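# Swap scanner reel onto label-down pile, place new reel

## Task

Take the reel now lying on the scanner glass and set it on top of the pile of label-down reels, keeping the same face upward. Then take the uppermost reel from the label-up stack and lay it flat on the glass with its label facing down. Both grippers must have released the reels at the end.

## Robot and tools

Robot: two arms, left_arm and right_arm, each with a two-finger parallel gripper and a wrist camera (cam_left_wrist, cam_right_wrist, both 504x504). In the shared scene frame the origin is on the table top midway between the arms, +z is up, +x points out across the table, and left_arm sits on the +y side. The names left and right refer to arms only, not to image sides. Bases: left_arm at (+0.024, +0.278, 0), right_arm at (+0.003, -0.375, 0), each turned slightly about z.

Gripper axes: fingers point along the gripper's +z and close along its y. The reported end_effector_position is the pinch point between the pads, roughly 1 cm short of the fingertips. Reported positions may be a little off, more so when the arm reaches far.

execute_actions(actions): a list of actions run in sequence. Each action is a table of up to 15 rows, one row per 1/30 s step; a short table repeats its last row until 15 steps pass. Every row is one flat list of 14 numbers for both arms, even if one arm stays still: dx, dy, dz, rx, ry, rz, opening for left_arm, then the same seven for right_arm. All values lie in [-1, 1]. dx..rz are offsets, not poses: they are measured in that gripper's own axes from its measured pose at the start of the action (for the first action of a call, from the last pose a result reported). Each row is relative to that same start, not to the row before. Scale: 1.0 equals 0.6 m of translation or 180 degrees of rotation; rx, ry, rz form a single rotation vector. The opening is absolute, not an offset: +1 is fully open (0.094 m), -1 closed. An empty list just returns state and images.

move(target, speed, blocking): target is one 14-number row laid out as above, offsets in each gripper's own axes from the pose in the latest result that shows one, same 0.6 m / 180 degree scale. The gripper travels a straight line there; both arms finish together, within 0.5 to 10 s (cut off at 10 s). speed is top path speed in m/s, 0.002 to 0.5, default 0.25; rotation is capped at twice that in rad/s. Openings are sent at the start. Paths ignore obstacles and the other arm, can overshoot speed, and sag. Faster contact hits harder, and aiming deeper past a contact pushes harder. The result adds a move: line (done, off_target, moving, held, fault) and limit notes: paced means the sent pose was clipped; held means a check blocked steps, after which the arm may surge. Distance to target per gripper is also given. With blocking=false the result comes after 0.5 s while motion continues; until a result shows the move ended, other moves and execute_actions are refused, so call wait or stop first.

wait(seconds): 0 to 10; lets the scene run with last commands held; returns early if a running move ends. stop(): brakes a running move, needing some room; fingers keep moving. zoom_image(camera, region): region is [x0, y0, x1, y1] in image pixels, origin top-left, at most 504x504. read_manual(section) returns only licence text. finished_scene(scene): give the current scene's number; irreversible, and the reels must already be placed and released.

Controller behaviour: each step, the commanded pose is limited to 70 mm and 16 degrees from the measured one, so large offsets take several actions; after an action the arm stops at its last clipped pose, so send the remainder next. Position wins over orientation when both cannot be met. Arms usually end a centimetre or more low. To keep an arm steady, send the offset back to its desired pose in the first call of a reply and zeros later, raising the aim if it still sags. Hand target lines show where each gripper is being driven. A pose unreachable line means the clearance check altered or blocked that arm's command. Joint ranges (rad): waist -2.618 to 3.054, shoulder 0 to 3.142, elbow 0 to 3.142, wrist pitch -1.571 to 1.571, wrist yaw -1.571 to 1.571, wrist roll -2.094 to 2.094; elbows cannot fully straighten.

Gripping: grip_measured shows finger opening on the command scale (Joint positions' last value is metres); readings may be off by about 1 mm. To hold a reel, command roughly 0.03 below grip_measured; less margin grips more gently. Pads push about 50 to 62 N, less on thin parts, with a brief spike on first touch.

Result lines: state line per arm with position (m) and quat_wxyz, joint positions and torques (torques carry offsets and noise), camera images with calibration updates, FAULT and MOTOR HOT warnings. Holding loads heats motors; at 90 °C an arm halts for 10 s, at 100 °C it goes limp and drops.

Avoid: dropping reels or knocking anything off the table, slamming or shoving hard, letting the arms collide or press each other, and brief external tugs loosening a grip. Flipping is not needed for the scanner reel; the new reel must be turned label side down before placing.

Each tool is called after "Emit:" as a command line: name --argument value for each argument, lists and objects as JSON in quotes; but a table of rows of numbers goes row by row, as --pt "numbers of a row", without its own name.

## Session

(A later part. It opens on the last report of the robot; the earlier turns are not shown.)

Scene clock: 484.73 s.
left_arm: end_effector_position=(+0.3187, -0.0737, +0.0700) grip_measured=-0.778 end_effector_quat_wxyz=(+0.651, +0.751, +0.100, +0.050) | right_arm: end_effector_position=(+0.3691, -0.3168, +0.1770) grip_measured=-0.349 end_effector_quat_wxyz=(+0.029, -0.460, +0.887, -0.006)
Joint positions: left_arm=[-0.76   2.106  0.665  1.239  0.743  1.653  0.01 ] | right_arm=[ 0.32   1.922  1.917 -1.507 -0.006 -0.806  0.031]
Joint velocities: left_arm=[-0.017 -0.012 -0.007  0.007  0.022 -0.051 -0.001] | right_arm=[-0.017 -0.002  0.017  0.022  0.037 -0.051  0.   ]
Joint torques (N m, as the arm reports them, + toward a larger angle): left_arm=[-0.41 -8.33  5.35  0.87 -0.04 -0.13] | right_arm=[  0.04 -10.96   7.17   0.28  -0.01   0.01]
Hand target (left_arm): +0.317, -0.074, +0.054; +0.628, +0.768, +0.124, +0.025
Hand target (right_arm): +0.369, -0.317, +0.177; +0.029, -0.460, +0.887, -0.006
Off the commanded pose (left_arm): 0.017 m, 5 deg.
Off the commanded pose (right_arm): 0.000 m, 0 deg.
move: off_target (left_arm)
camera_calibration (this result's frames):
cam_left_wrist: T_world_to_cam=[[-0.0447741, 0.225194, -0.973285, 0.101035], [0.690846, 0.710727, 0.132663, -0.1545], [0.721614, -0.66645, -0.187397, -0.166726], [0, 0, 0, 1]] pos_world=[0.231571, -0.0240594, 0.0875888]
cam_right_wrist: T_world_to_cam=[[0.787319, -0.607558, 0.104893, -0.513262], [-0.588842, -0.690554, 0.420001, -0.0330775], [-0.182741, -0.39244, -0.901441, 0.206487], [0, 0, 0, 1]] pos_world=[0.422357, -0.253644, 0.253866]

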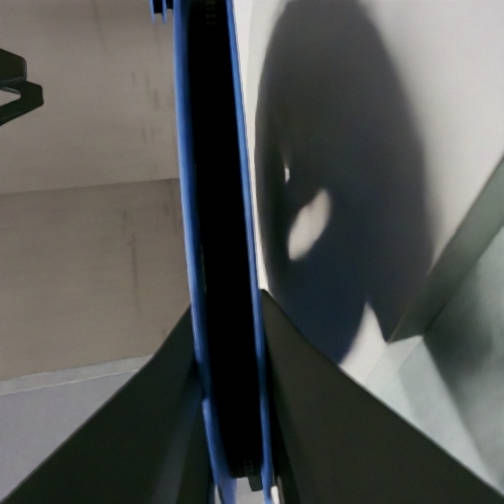

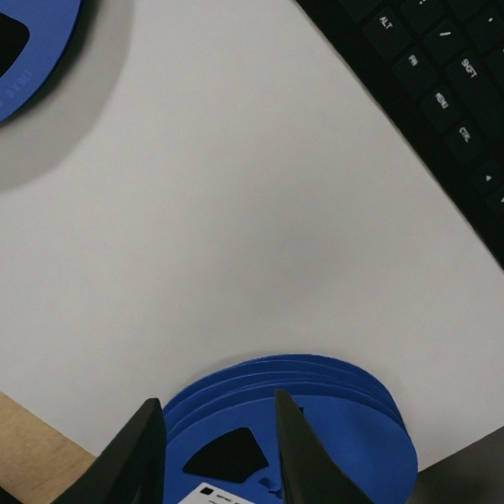

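Emit:
move --target '[0,0.11,0,0,0,0,-0.82,0,0,0,0,0,0,-0.35]' --speed 0.08

Emit:
move --target '[0.107,0.09,-0.33,0,0.11,0,-0.82,0,0,0,0,0,0,-0.35]' --speed 0.1

Scene clock: 500.60 s.
left_arm: end_effector_position=(+0.3197, -0.0749, +0.1116) grip_measured=-0.778 end_effector_quat_wxyz=(+0.633, +0.765, +0.117, +0.035) | right_arm: end_effector_position=(+0.3691, -0.3168, +0.1770) grip_measured=-0.349 end_effector_quat_wxyz=(+0.029, -0.460, +0.887, -0.006)
Joint positions: left_arm=[-0.764  1.886  0.701  0.917  0.732  1.656  0.01 ] | right_arm=[ 0.32   1.922  1.917 -1.507 -0.006 -0.806  0.031]
Joint velocities: left_arm=[-0.007  0.012  0.007 -0.066  0.022 -0.037 -0.   ] | right_arm=[ 0.012 -0.012  0.007 -0.022  0.11  -0.007 -0.001]
Joint torques (N m, as the arm reports them, + toward a larger angle): left_arm=[-0.56 -9.82  8.53  2.02  0.05 -0.1 ] | right_arm=[  0.04 -10.9    7.16   0.26  -0.01   0.02]
Hand target (left_arm): +0.323, -0.082, +0.136; +0.651, +0.751, +0.100, +0.050
Hand target (right_arm): +0.369, -0.317, +0.177; +0.029, -0.460, +0.887, -0.006
Off the commanded pose (left_arm): 0.025 m, 4 deg.
Off the commanded pose (right_arm): 0.000 m, 0 deg.
move: off_target (left_arm)
camera_calibration (this result's frames):
cam_left_wrist: T_world_to_cam=[[-0.0936856, 0.263352, -0.96014, 0.158923], [0.692878, 0.709769, 0.127071, -0.159969], [0.714942, -0.653355, -0.248966, -0.150484], [0, 0, 0, 1]] pos_world=[0.233315, -0.0266308, 0.13545]
cam_right_wrist: T_world_to_cam=[[0.787319, -0.607558, 0.104893, -0.513262], [-0.588842, -0.690554, 0.420001, -0.0330775], [-0.182741, -0.39244, -0.901441, 0.206487], [0, 0, 0, 1]] pos_world=[0.422357, -0.253644, 0.253866]

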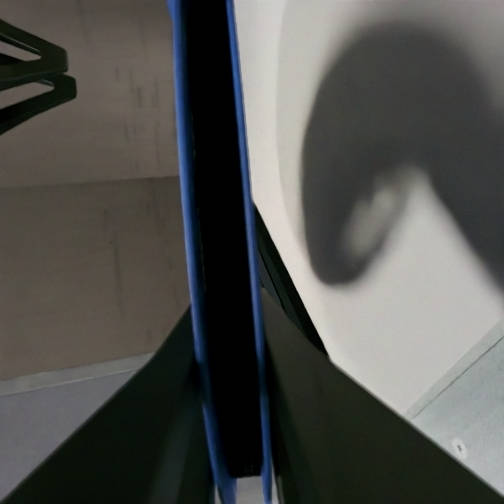

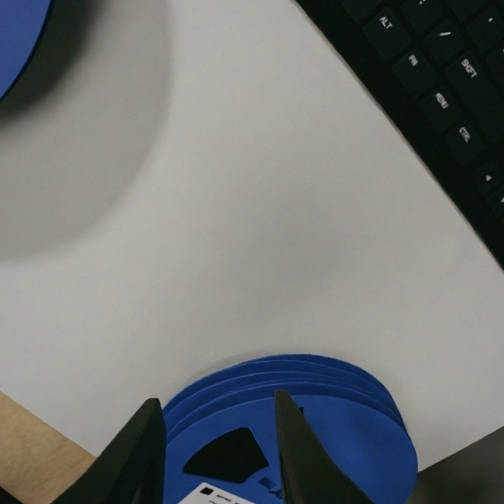

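Scene clock: 503.30 s.
left_arm: end_effector_position=(+0.3453, +0.1207, +0.1778) grip_measured=-0.778 end_effector_quat_wxyz=(+0.593, +0.750, +0.251, +0.150) | right_arm: end_effector_position=(+0.3691, -0.3168, +0.1770) grip_measured=-0.349 end_effector_quat_wxyz=(+0.029, -0.460, +0.887, -0.006)
Joint positions: left_arm=[-0.208  1.274  0.537  0.322  0.9    1.828  0.01 ] | right_arm=[ 0.32   1.922  1.917 -1.507 -0.006 -0.806  0.031]
Joint velocities: left_arm=[-0.017 -0.012 -0.007 -0.037 -0.007 -0.007 -0.   ] | right_arm=[-0.002 -0.007 -0.002 -0.022 -0.051 -0.007 -0.   ]
Joint torques (N m, as the arm reports them, + toward a larger angle): left_arm=[ 0.55 -5.73  9.83  1.81  0.4   0.05] | right_arm=[  0.04 -10.91   7.17   0.28  -0.02   0.02]
Hand target (left_arm): +0.345, +0.120, +0.198; +0.606, +0.744, +0.224, +0.166
Hand target (right_arm): +0.369, -0.317, +0.177; +0.029, -0.460, +0.887, -0.006
Off the commanded pose (left_arm): 0.020 m, 4 deg.
Off the commanded pose (right_arm): 0.000 m, 0 deg.
move: off_target (left_arm)
camera_calibration (this result's frames):
cam_left_wrist: T_world_to_cam=[[-0.191952, 0.268762, -0.943886, 0.203676], [0.401958, 0.898932, 0.174219, -0.255687], [0.895313, -0.345961, -0.280583, -0.118255], [0, 0, 0, 1]] pos_world=[0.247747, 0.134193, 0.203613]
cam_right_wrist: T_world_to_cam=[[0.787319, -0.607558, 0.104893, -0.513262], [-0.588842, -0.690554, 0.420001, -0.0330775], [-0.182741, -0.39244, -0.901441, 0.206487], [0, 0, 0, 1]] pos_world=[0.422357, -0.253644, 0.253866]

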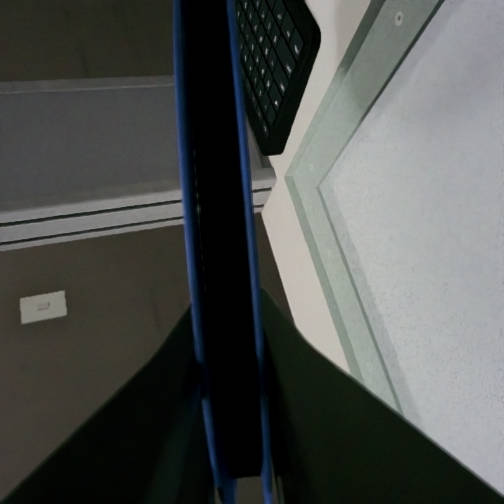

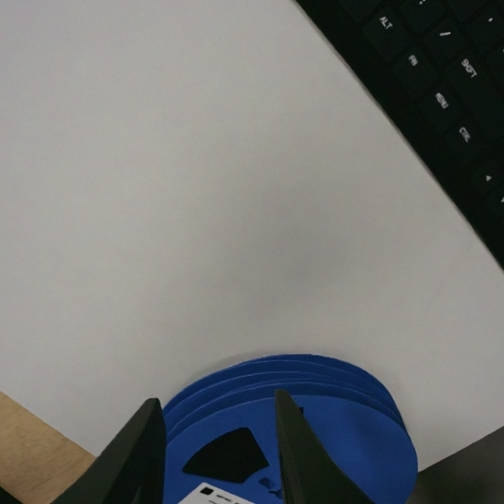

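Emit:
move --target '[0.082,-0.11,0,0,0,0,-0.82,0,0,0,0,0,0,-0.35]' --speed 0.06

Scene clock: 512.10 s.
left_arm: end_effector_position=(+0.3751, +0.1609, +0.1050) grip_measured=-0.778 end_effector_quat_wxyz=(+0.583, +0.753, +0.270, +0.145) | right_arm: end_effector_position=(+0.3691, -0.3168, +0.1770) grip_measured=-0.349 end_effector_quat_wxyz=(+0.029, -0.460, +0.887, -0.006)
Joint positions: left_arm=[-0.056  1.619  0.521  0.55   1.007  1.948  0.01 ] | right_arm=[ 0.32   1.922  1.917 -1.507 -0.006 -0.806  0.031]
Joint velocities: left_arm=[-0.017  0.002 -0.027  0.022 -0.051 -0.022 -0.001] | right_arm=[ 0.007  0.002 -0.012  0.037 -0.007  0.081  0.   ]
Joint torques (N m, as the arm reports them, + toward a larger angle): left_arm=[ 0.61 -5.13  5.66  1.93  0.53  0.04] | right_arm=[  0.   -10.95   7.14   0.28   0.     0.03]
Hand target (left_arm): +0.374, +0.160, +0.111; +0.594, +0.750, +0.251, +0.150
Hand target (right_arm): +0.369, -0.317, +0.177; +0.029, -0.460, +0.887, -0.006
Off the commanded pose (left_arm): 0.006 m, 3 deg.
Off the commanded pose (right_arm): 0.000 m, 0 deg.
move: off_target (left_arm)
camera_calibration (this result's frames):
cam_left_wrist: T_world_to_cam=[[-0.232592, 0.273767, -0.933248, 0.143271], [0.385636, 0.90687, 0.169917, -0.2859], [0.892852, -0.320373, -0.316506, -0.150819], [0, 0, 0, 1]] pos_world=[0.278237, 0.171733, 0.134552]
cam_right_wrist: T_world_to_cam=[[0.787319, -0.607558, 0.104893, -0.513262], [-0.588842, -0.690554, 0.420001, -0.0330775], [-0.182741, -0.39244, -0.901441, 0.206487], [0, 0, 0, 1]] pos_world=[0.422357, -0.253644, 0.253866]

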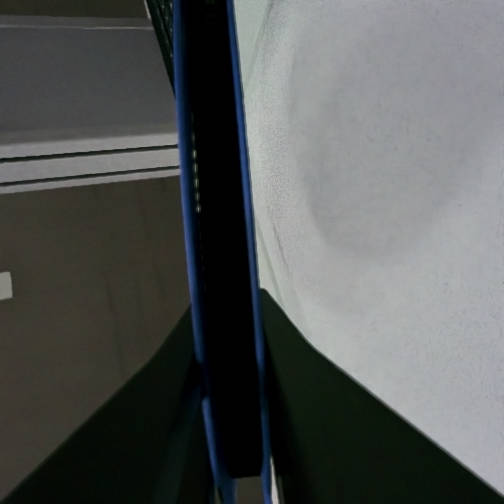

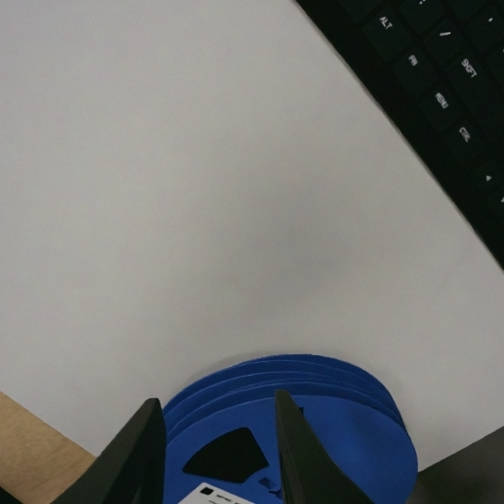

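Emit:
move --target '[0,-0.07,0,-0.05,0,0,-0.82,0,0,0,0,0,0,-0.35]' --speed 0.03

Scene clock: 518.43 s.
left_arm: end_effector_position=(+0.3726, +0.1677, +0.0717) grip_measured=-0.778 end_effector_quat_wxyz=(+0.638, +0.708, +0.239, +0.185) | right_arm: end_effector_position=(+0.3691, -0.3168, +0.1770) grip_measured=-0.349 end_effector_quat_wxyz=(+0.029, -0.460, +0.887, -0.006)
Joint positions: left_arm=[-0.015  2.008  0.398  1.354  1.085  1.755  0.01 ] | right_arm=[ 0.32   1.922  1.917 -1.507 -0.006 -0.806  0.031]
Joint velocities: left_arm=[-0.012  0.012 -0.012 -0.022 -0.007 -0.081 -0.   ] | right_arm=[ 0.002 -0.007 -0.017 -0.007  0.007 -0.022 -0.001]
Joint torques (N m, as the arm reports them, + toward a larger angle): left_arm=[ 0.6  -5.17  1.2   1.63  0.19 -0.23] | right_arm=[ -0.01 -10.95   7.19   0.29   0.     0.01]
Hand target (left_arm): +0.366, +0.169, +0.064; +0.639, +0.706, +0.256, +0.165
Hand target (right_arm): +0.369, -0.317, +0.177; +0.029, -0.460, +0.887, -0.006
Off the commanded pose (left_arm): 0.010 m, 3 deg.
Off the commanded pose (right_arm): 0.000 m, 0 deg.
move: off_target (left_arm)
camera_calibration (this result's frames):
cam_left_wrist: T_world_to_cam=[[-0.101481, 0.17302, -0.979676, 0.0811409], [0.357902, 0.925175, 0.126321, -0.275001], [0.928228, -0.337809, -0.155812, -0.178769], [0, 0, 0, 1]] pos_world=[0.272596, 0.179995, 0.0863758]
cam_right_wrist: T_world_to_cam=[[0.787319, -0.607558, 0.104893, -0.513262], [-0.588842, -0.690554, 0.420001, -0.0330775], [-0.182741, -0.39244, -0.901441, 0.206487], [0, 0, 0, 1]] pos_world=[0.422357, -0.253644, 0.253866]

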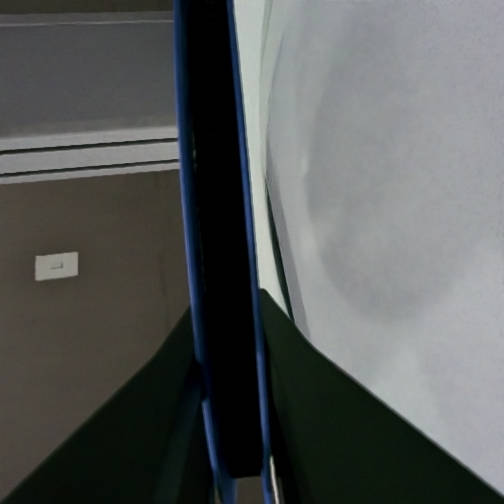

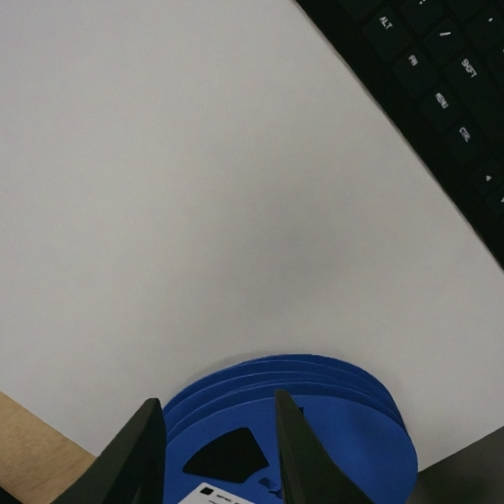

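Emit:
move --target '[0,-0.03,0,0.01,0,0,-0.82,0,0,0,0,0,0,-0.35]' --speed 0.02

Emit:
move --target '[0,0,0,0,0,0,-0.55,0,0,0,0,0,0,-0.35]'

Emit:
move --target '[0,0,-0.09,0,0,0,-0.55,0,0,0,0,0,0,-0.35]' --speed 0.03

Scene clock: 526.37 s.
left_arm: end_effector_position=(+0.3721, +0.1674, +0.0708) grip_measured=-0.778 end_effector_quat_wxyz=(+0.636, +0.712, +0.224, +0.196) | right_arm: end_effector_position=(+0.3691, -0.3168, +0.1770) grip_measured=-0.349 end_effector_quat_wxyz=(+0.029, -0.460, +0.887, -0.006)
Joint positions: left_arm=[-0.015  2.021  0.398  1.374  1.089  1.787  0.01 ] | right_arm=[ 0.32   1.922  1.917 -1.507 -0.006 -0.806  0.031]
Joint velocities: left_arm=[ 0.007  0.012 -0.002 -0.007 -0.007  0.022 -0.   ] | right_arm=[ 0.012 -0.017 -0.002 -0.051 -0.022  0.007  0.   ]
Joint torques (N m, as the arm reports them, + toward a larger angle): left_arm=[ 0.33 -3.83  3.06  1.28  0.03  0.24] | right_arm=[ -0.01 -10.96   7.17   0.28   0.     0.02]
Hand target (left_arm): +0.370, +0.169, +0.055; +0.627, +0.718, +0.242, +0.181
Hand target (right_arm): +0.369, -0.317, +0.177; +0.029, -0.460, +0.887, -0.006
Off the commanded pose (left_arm): 0.017 m, 3 deg.
Off the commanded pose (right_arm): 0.000 m, 0 deg.
move: off_target (left_arm)
camera_calibration (this result's frames):
cam_left_wrist: T_world_to_cam=[[-0.0683924, 0.19104, -0.979197, 0.0648041], [0.360145, 0.92004, 0.154344, -0.27638], [0.930386, -0.342096, -0.131726, -0.180341], [0, 0, 0, 1]] pos_world=[0.271755, 0.180206, 0.0823581]
cam_right_wrist: T_world_to_cam=[[0.787319, -0.607558, 0.104893, -0.513262], [-0.588842, -0.690554, 0.420001, -0.0330775], [-0.182741, -0.39244, -0.901441, 0.206487], [0, 0, 0, 1]] pos_world=[0.422357, -0.253644, 0.253866]

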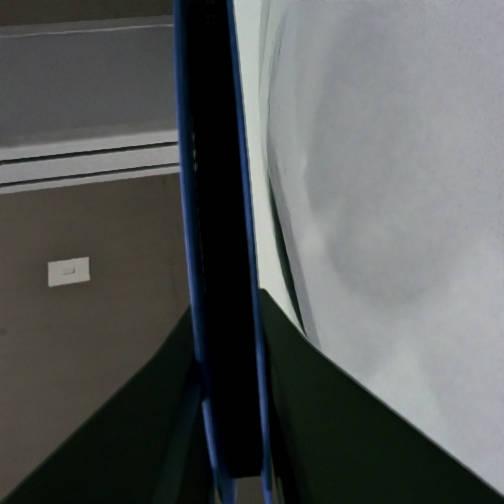

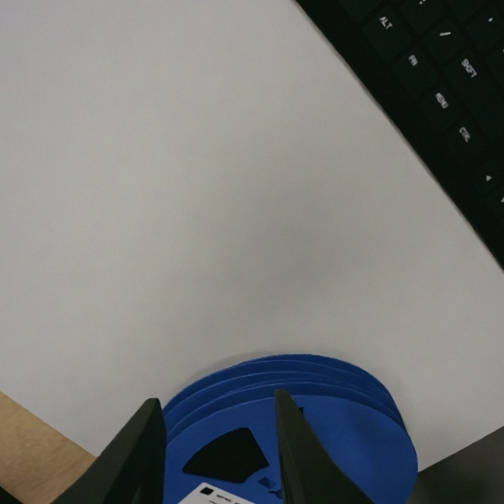

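Scene clock: 526.87 s.
left_arm: end_effector_position=(+0.3722, +0.1674, +0.0714) grip_measured=-0.552 end_effector_quat_wxyz=(+0.636, +0.712, +0.223, +0.198) | right_arm: end_effector_position=(+0.3691, -0.3168, +0.1770) grip_measured=-0.349 end_effector_quat_wxyz=(+0.029, -0.460, +0.887, -0.006)
Joint positions: left_arm=[-0.015  2.021  0.398  1.378  1.089  1.786  0.021] | right_arm=[ 0.32   1.922  1.917 -1.507 -0.006 -0.806  0.031]
Joint velocities: left_arm=[-0.007  0.002  0.007 -0.022  0.022 -0.051 -0.001] | right_arm=[-0.002 -0.017 -0.012 -0.051  0.037 -0.051  0.   ]
Joint torques (N m, as the arm reports them, + toward a larger angle): left_arm=[ 0.02 -6.41  2.98  1.62  0.09 -0.02] | right_arm=[  0.04 -10.96   7.19   0.28   0.     0.01]
Hand target (left_arm): +0.372, +0.167, +0.071; +0.636, +0.712, +0.224, +0.196
Hand target (right_arm): +0.369, -0.317, +0.177; +0.029, -0.460, +0.887, -0.006
Off the commanded pose (left_arm): 0.001 m, 0 deg.
Off the commanded pose (right_arm): 0.000 m, 0 deg.
move: done
camera_calibration (this result's frames):
cam_left_wrist: T_world_to_cam=[[-0.0649482, 0.19117, -0.979406, 0.0641308], [0.359517, 0.92005, 0.155743, -0.27642], [0.930875, -0.341998, -0.128484, -0.180827], [0, 0, 0, 1]] pos_world=[0.27187, 0.180218, 0.0826272]
cam_right_wrist: T_world_to_cam=[[0.787319, -0.607558, 0.104893, -0.513262], [-0.588842, -0.690554, 0.420001, -0.0330775], [-0.182741, -0.39244, -0.901441, 0.206487], [0, 0, 0, 1]] pos_world=[0.422357, -0.253644, 0.253866]

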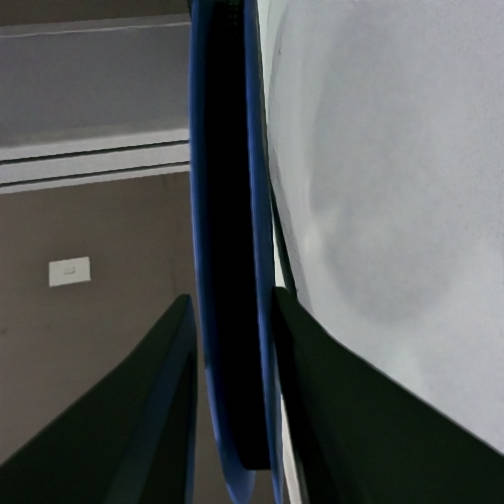

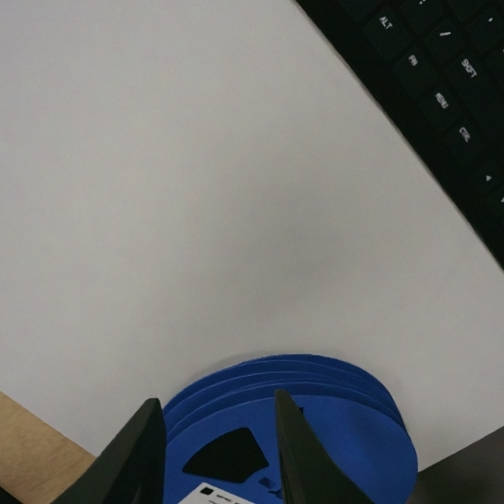

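Scene clock: 529.07 s.
left_arm: end_effector_position=(+0.3480, +0.2121, +0.0749) grip_measured=-0.552 end_effector_quat_wxyz=(+0.634, +0.710, +0.228, +0.204) | right_arm: end_effector_position=(+0.3691, -0.3168, +0.1770) grip_measured=-0.349 end_effector_quat_wxyz=(+0.029, -0.460, +0.887, -0.006)
Joint positions: left_arm=[0.184 1.922 0.345 1.196 1.262 1.935 0.021] | right_arm=[ 0.32   1.922  1.917 -1.507 -0.006 -0.806  0.031]
Joint velocities: left_arm=[-0.007 -0.032 -0.022 -0.007  0.095 -0.007  0.   ] | right_arm=[-0.017  0.002  0.002 -0.007  0.007 -0.007  0.   ]
Joint torques (N m, as the arm reports them, + toward a larger angle): left_arm=[ 0.67 -7.61  1.57  1.39  0.4   0.05] | right_arm=[  0.04 -10.91   7.15   0.28   0.01   0.02]
Hand target (left_arm): +0.341, +0.211, +0.078; +0.638, +0.710, +0.223, +0.198
Hand target (right_arm): +0.369, -0.317, +0.177; +0.029, -0.460, +0.887, -0.006
Off the commanded pose (left_arm): 0.007 m, 1 deg.
Off the commanded pose (right_arm): 0.000 m, 0 deg.
move: done
camera_calibration (this result's frames):
cam_left_wrist: T_world_to_cam=[[-0.0665132, 0.191864, -0.979165, 0.0578285], [0.343791, 0.925654, 0.158025, -0.305296], [0.936688, -0.326118, -0.127529, -0.148025], [0, 0, 0, 1]] pos_world=[0.247458, 0.22323, 0.0859907]
cam_right_wrist: T_world_to_cam=[[0.787319, -0.607558, 0.104893, -0.513262], [-0.588842, -0.690554, 0.420001, -0.0330775], [-0.182741, -0.39244, -0.901441, 0.206487], [0, 0, 0, 1]] pos_world=[0.422357, -0.253644, 0.253866]

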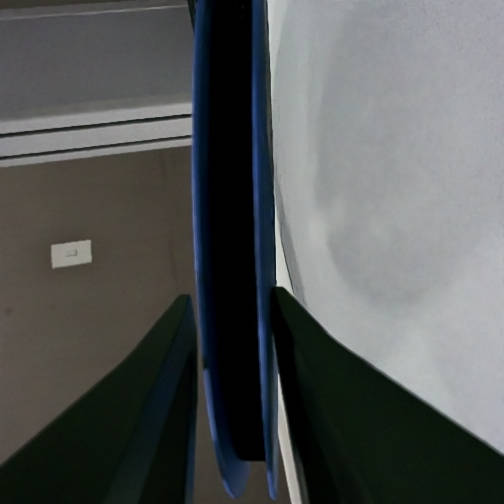

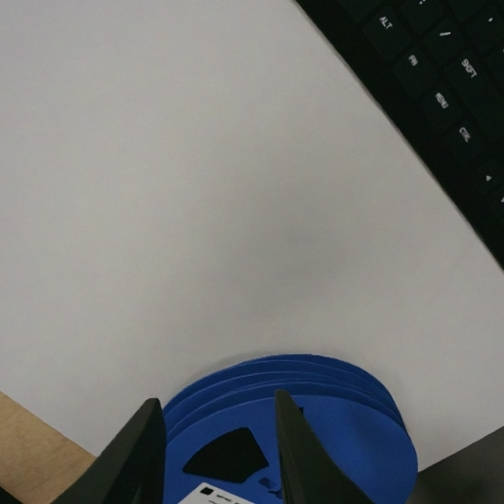

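Emit:
move --target '[0,0,0.08,0.05,0,0,-0.4,0,0,0,0,0,0,-0.35]' --speed 0.04

Emit:
move --target '[0,0.01,-0.13,0.03,0,0,-0.3,0,0,0,0,0,0,-0.35]' --speed 0.3

Scene clock: 541.70 s.
left_arm: end_effector_position=(+0.3694, +0.1756, +0.0582) grip_measured=-0.402 end_effector_quat_wxyz=(+0.574, +0.757, +0.260, +0.174) | right_arm: end_effector_position=(+0.3691, -0.3168, +0.1770) grip_measured=-0.349 end_effector_quat_wxyz=(+0.029, -0.460, +0.887, -0.006)
Joint positions: left_arm=[-0.008  1.814  0.433  0.819  1.016  2.025  0.028] | right_arm=[ 0.32   1.922  1.917 -1.507 -0.006 -0.806  0.031]
Joint velocities: left_arm=[-0.007 -0.022 -0.012 -0.095  0.037  0.095 -0.001] | right_arm=[-0.002  0.002 -0.002  0.007 -0.022  0.051 -0.   ]
Joint torques (N m, as the arm reports them, + toward a larger angle): left_arm=[-0.64 -7.8   7.02  1.41  0.21  0.04] | right_arm=[  0.05 -10.94   7.17   0.27  -0.01   0.02]
Hand target (left_arm): +0.376, +0.173, +0.070; +0.577, +0.757, +0.245, +0.185
Hand target (right_arm): +0.369, -0.317, +0.177; +0.029, -0.460, +0.887, -0.006
Off the commanded pose (left_arm): 0.013 m, 2 deg.
Off the commanded pose (right_arm): 0.000 m, 0 deg.
move: off_target (left_arm)
camera_calibration (this result's frames):
cam_left_wrist: T_world_to_cam=[[-0.192688, 0.30373, -0.93307, 0.0742032], [0.358619, 0.906908, 0.221155, -0.28206], [0.91338, -0.292003, -0.283673, -0.170377], [0, 0, 0, 1]] pos_world=[0.271069, 0.183514, 0.0832843]
cam_right_wrist: T_world_to_cam=[[0.787319, -0.607558, 0.104893, -0.513262], [-0.588842, -0.690554, 0.420001, -0.0330775], [-0.182741, -0.39244, -0.901441, 0.206487], [0, 0, 0, 1]] pos_world=[0.422357, -0.253644, 0.253866]

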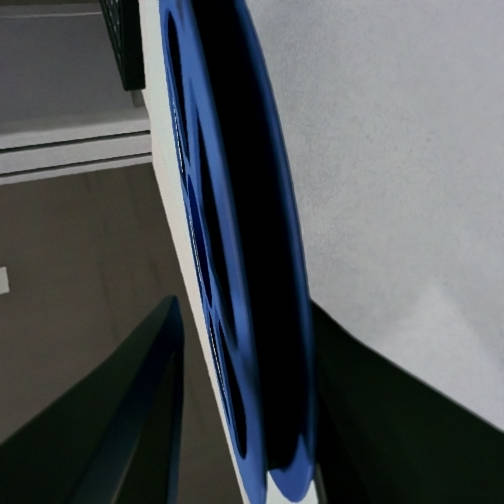

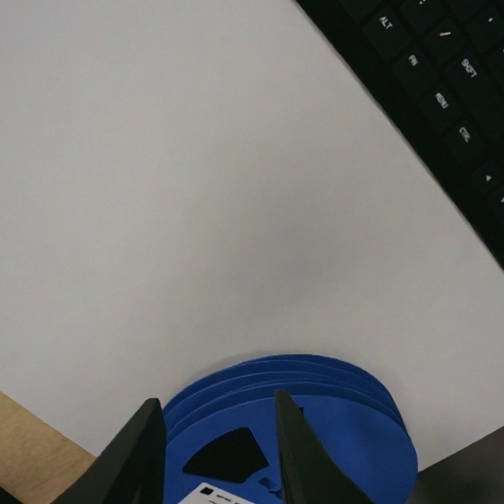

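Scene clock: 542.67 s.
left_arm: end_effector_position=(+0.3336, +0.2366, +0.0841) grip_measured=-0.302 end_effector_quat_wxyz=(+0.570, +0.724, +0.325, +0.212) | right_arm: end_effector_position=(+0.3691, -0.3168, +0.1770) grip_measured=-0.349 end_effector_quat_wxyz=(+0.029, -0.460, +0.887, -0.006)
Joint positions: left_arm=[0.25  1.534 0.305 0.601 1.115 2.083 0.033] | right_arm=[ 0.32   1.922  1.917 -1.507 -0.006 -0.806  0.031]
Joint velocities: left_arm=[-0.017 -0.017 -0.007 -0.037  0.022  0.022 -0.002] | right_arm=[-0.002  0.002 -0.012  0.051 -0.022  0.037 -0.001]
Joint torques (N m, as the arm reports them, + toward a larger angle): left_arm=[ 0.58 -5.66  3.69  1.31  0.51  0.03] | right_arm=[  0.03 -10.99   7.12   0.26   0.     0.01]
Hand target (left_arm): +0.327, +0.234, +0.087; +0.578, +0.722, +0.321, +0.205
Hand target (right_arm): +0.369, -0.317, +0.177; +0.029, -0.460, +0.887, -0.006
Off the commanded pose (left_arm): 0.007 m, 12 deg.
Off the commanded pose (right_arm): 0.000 m, 0 deg.
joint sent to its limit (left arm) — the command would take joint 6 (wrist roll) past its upper limit, so that joint was sent only as far as its limit.
move: off_target (left_arm)
camera_calibration (this result's frames):
cam_left_wrist: T_world_to_cam=[[-0.242209, 0.23589, -0.941111, 0.106217], [0.209723, 0.959791, 0.186597, -0.29025], [0.947286, -0.152177, -0.281941, -0.157016], [0, 0, 0, 1]] pos_world=[0.235338, 0.229629, 0.109852]
cam_right_wrist: T_world_to_cam=[[0.787319, -0.607558, 0.104893, -0.513262], [-0.588842, -0.690554, 0.420001, -0.0330775], [-0.182741, -0.39244, -0.901441, 0.206487], [0, 0, 0, 1]] pos_world=[0.422357, -0.253644, 0.253866]

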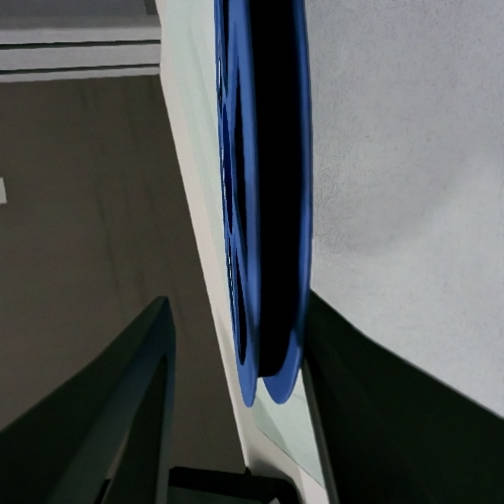

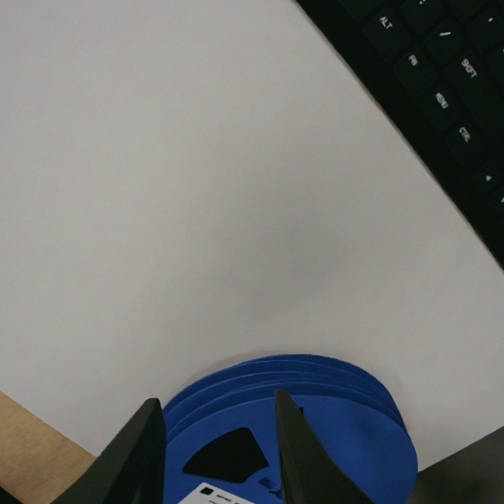

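Emit:
move --target '[0,-0.02,-0.08,0,0,0,-0.3,0,0,0,0,0,0,-0.35]' --speed 0.25

Scene clock: 547.00 s.
left_arm: end_effector_position=(+0.3037, +0.2732, +0.0856) grip_measured=-0.302 end_effector_quat_wxyz=(+0.590, +0.679, +0.357, +0.251) | right_arm: end_effector_position=(+0.3691, -0.3168, +0.1770) grip_measured=-0.349 end_effector_quat_wxyz=(+0.029, -0.460, +0.887, -0.006)
Joint positions: left_arm=[0.478 1.516 0.183 0.716 1.257 2.084 0.033] | right_arm=[ 0.32   1.922  1.917 -1.507 -0.006 -0.806  0.031]
Joint velocities: left_arm=[ 0.012 -0.012 -0.037  0.007 -0.037 -0.007 -0.   ] | right_arm=[-0.012  0.007  0.007 -0.022 -0.007 -0.037  0.   ]
Joint torques (N m, as the arm reports them, + toward a larger angle): left_arm=[ 0.62 -3.01  2.97  1.5   0.48  0.03] | right_arm=[  0.06 -10.9    7.14   0.27   0.     0.02]
Hand target (left_arm): +0.299, +0.271, +0.085; +0.596, +0.677, +0.354, +0.248
Hand target (right_arm): +0.369, -0.317, +0.177; +0.029, -0.460, +0.887, -0.006
Off the commanded pose (left_arm): 0.006 m, 8 deg.
Off the commanded pose (right_arm): 0.000 m, 0 deg.
joint sent to its limit (left arm) — the command would take joint 6 (wrist roll) past its upper limit, so that joint was sent only as far as its limit.
move: off_target (left_arm)
camera_calibration (this result's frames):
cam_left_wrist: T_world_to_cam=[[-0.215851, 0.146278, -0.965407, 0.110244], [0.0926271, 0.987324, 0.128889, -0.286368], [0.972023, -0.061602, -0.226664, -0.15971], [0, 0, 0, 1]] pos_world=[0.205564, 0.256773, 0.10714]
cam_right_wrist: T_world_to_cam=[[0.787319, -0.607558, 0.104893, -0.513262], [-0.588842, -0.690554, 0.420001, -0.0330775], [-0.182741, -0.39244, -0.901441, 0.206487], [0, 0, 0, 1]] pos_world=[0.422357, -0.253644, 0.253866]

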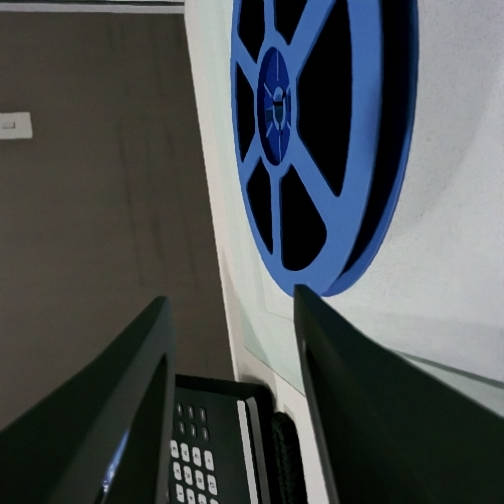

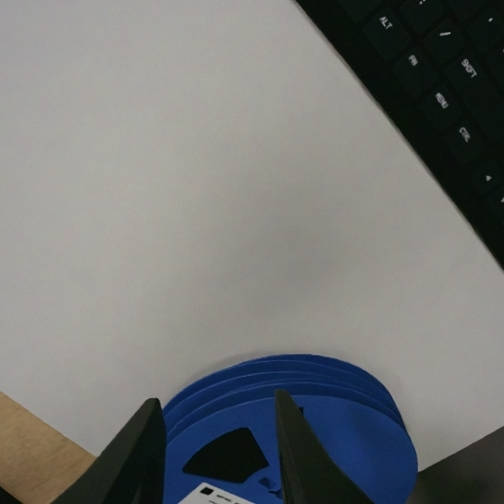

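Emit:
move --target '[0,0.2,0,0.12,0,0,1,0,0,0,0,0,0,1]'

Scene clock: 551.60 s.
left_arm: end_effector_position=(+0.3235, +0.2653, +0.2005) grip_measured=+1.000 end_effector_quat_wxyz=(+0.462, +0.733, +0.452, +0.214) | right_arm: end_effector_position=(+0.3691, -0.3168, +0.1770) grip_measured=+1.000 end_effector_quat_wxyz=(+0.029, -0.460, +0.887, -0.006)
Joint positions: left_arm=[ 0.253  1.024  0.751 -0.511  0.821  2.083  0.094] | right_arm=[ 0.32   1.922  1.917 -1.507 -0.006 -0.806  0.094]
Joint velocities: left_arm=[-0.007  0.002 -0.012 -0.051 -0.066  0.022  0.   ] | right_arm=[ 0.007 -0.012 -0.007 -0.022 -0.081  0.037  0.   ]
Joint torques (N m, as the arm reports them, + toward a larger angle): left_arm=[-0.7  -0.43 10.8   1.26  0.25  0.04] | right_arm=[  0.04 -10.92   7.19   0.29   0.     0.01]
Hand target (left_arm): +0.325, +0.264, +0.204; +0.460, +0.736, +0.450, +0.209
Hand target (right_arm): +0.369, -0.317, +0.177; +0.029, -0.460, +0.887, -0.006
Off the commanded pose (left_arm): 0.005 m, 9 deg.
Off the commanded pose (right_arm): 0.000 m, 0 deg.
joint sent to its limit (left arm) — the command would take joint 6 (wrist roll) past its upper limit, so that joint was sent only as far as its limit.
move: off_target (left_arm)
camera_calibration (this result's frames):
cam_left_wrist: T_world_to_cam=[[-0.49263, 0.254567, -0.832172, 0.260704], [0.0396504, 0.96183, 0.270758, -0.299758], [0.869335, 0.100388, -0.483921, -0.111545], [0, 0, 0, 1]] pos_world=[0.237286, 0.233148, 0.244133]
cam_right_wrist: T_world_to_cam=[[0.787319, -0.607558, 0.104893, -0.513262], [-0.588842, -0.690554, 0.420001, -0.0330775], [-0.182741, -0.39244, -0.901441, 0.206487], [0, 0, 0, 1]] pos_world=[0.422357, -0.253644, 0.253866]

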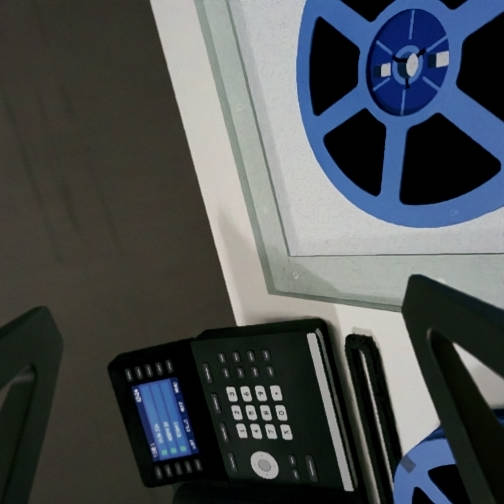

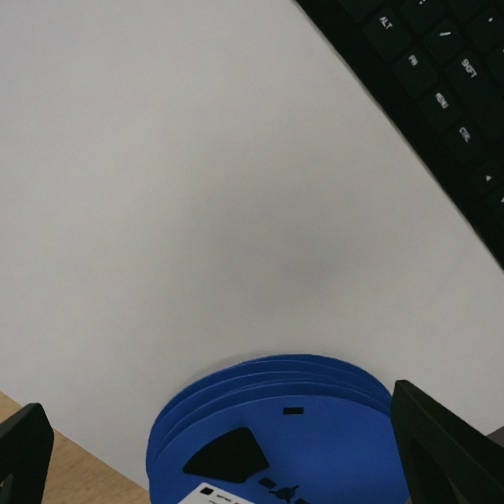

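Emit:
finished_scene --scene 1

The scene is finished: the task was done.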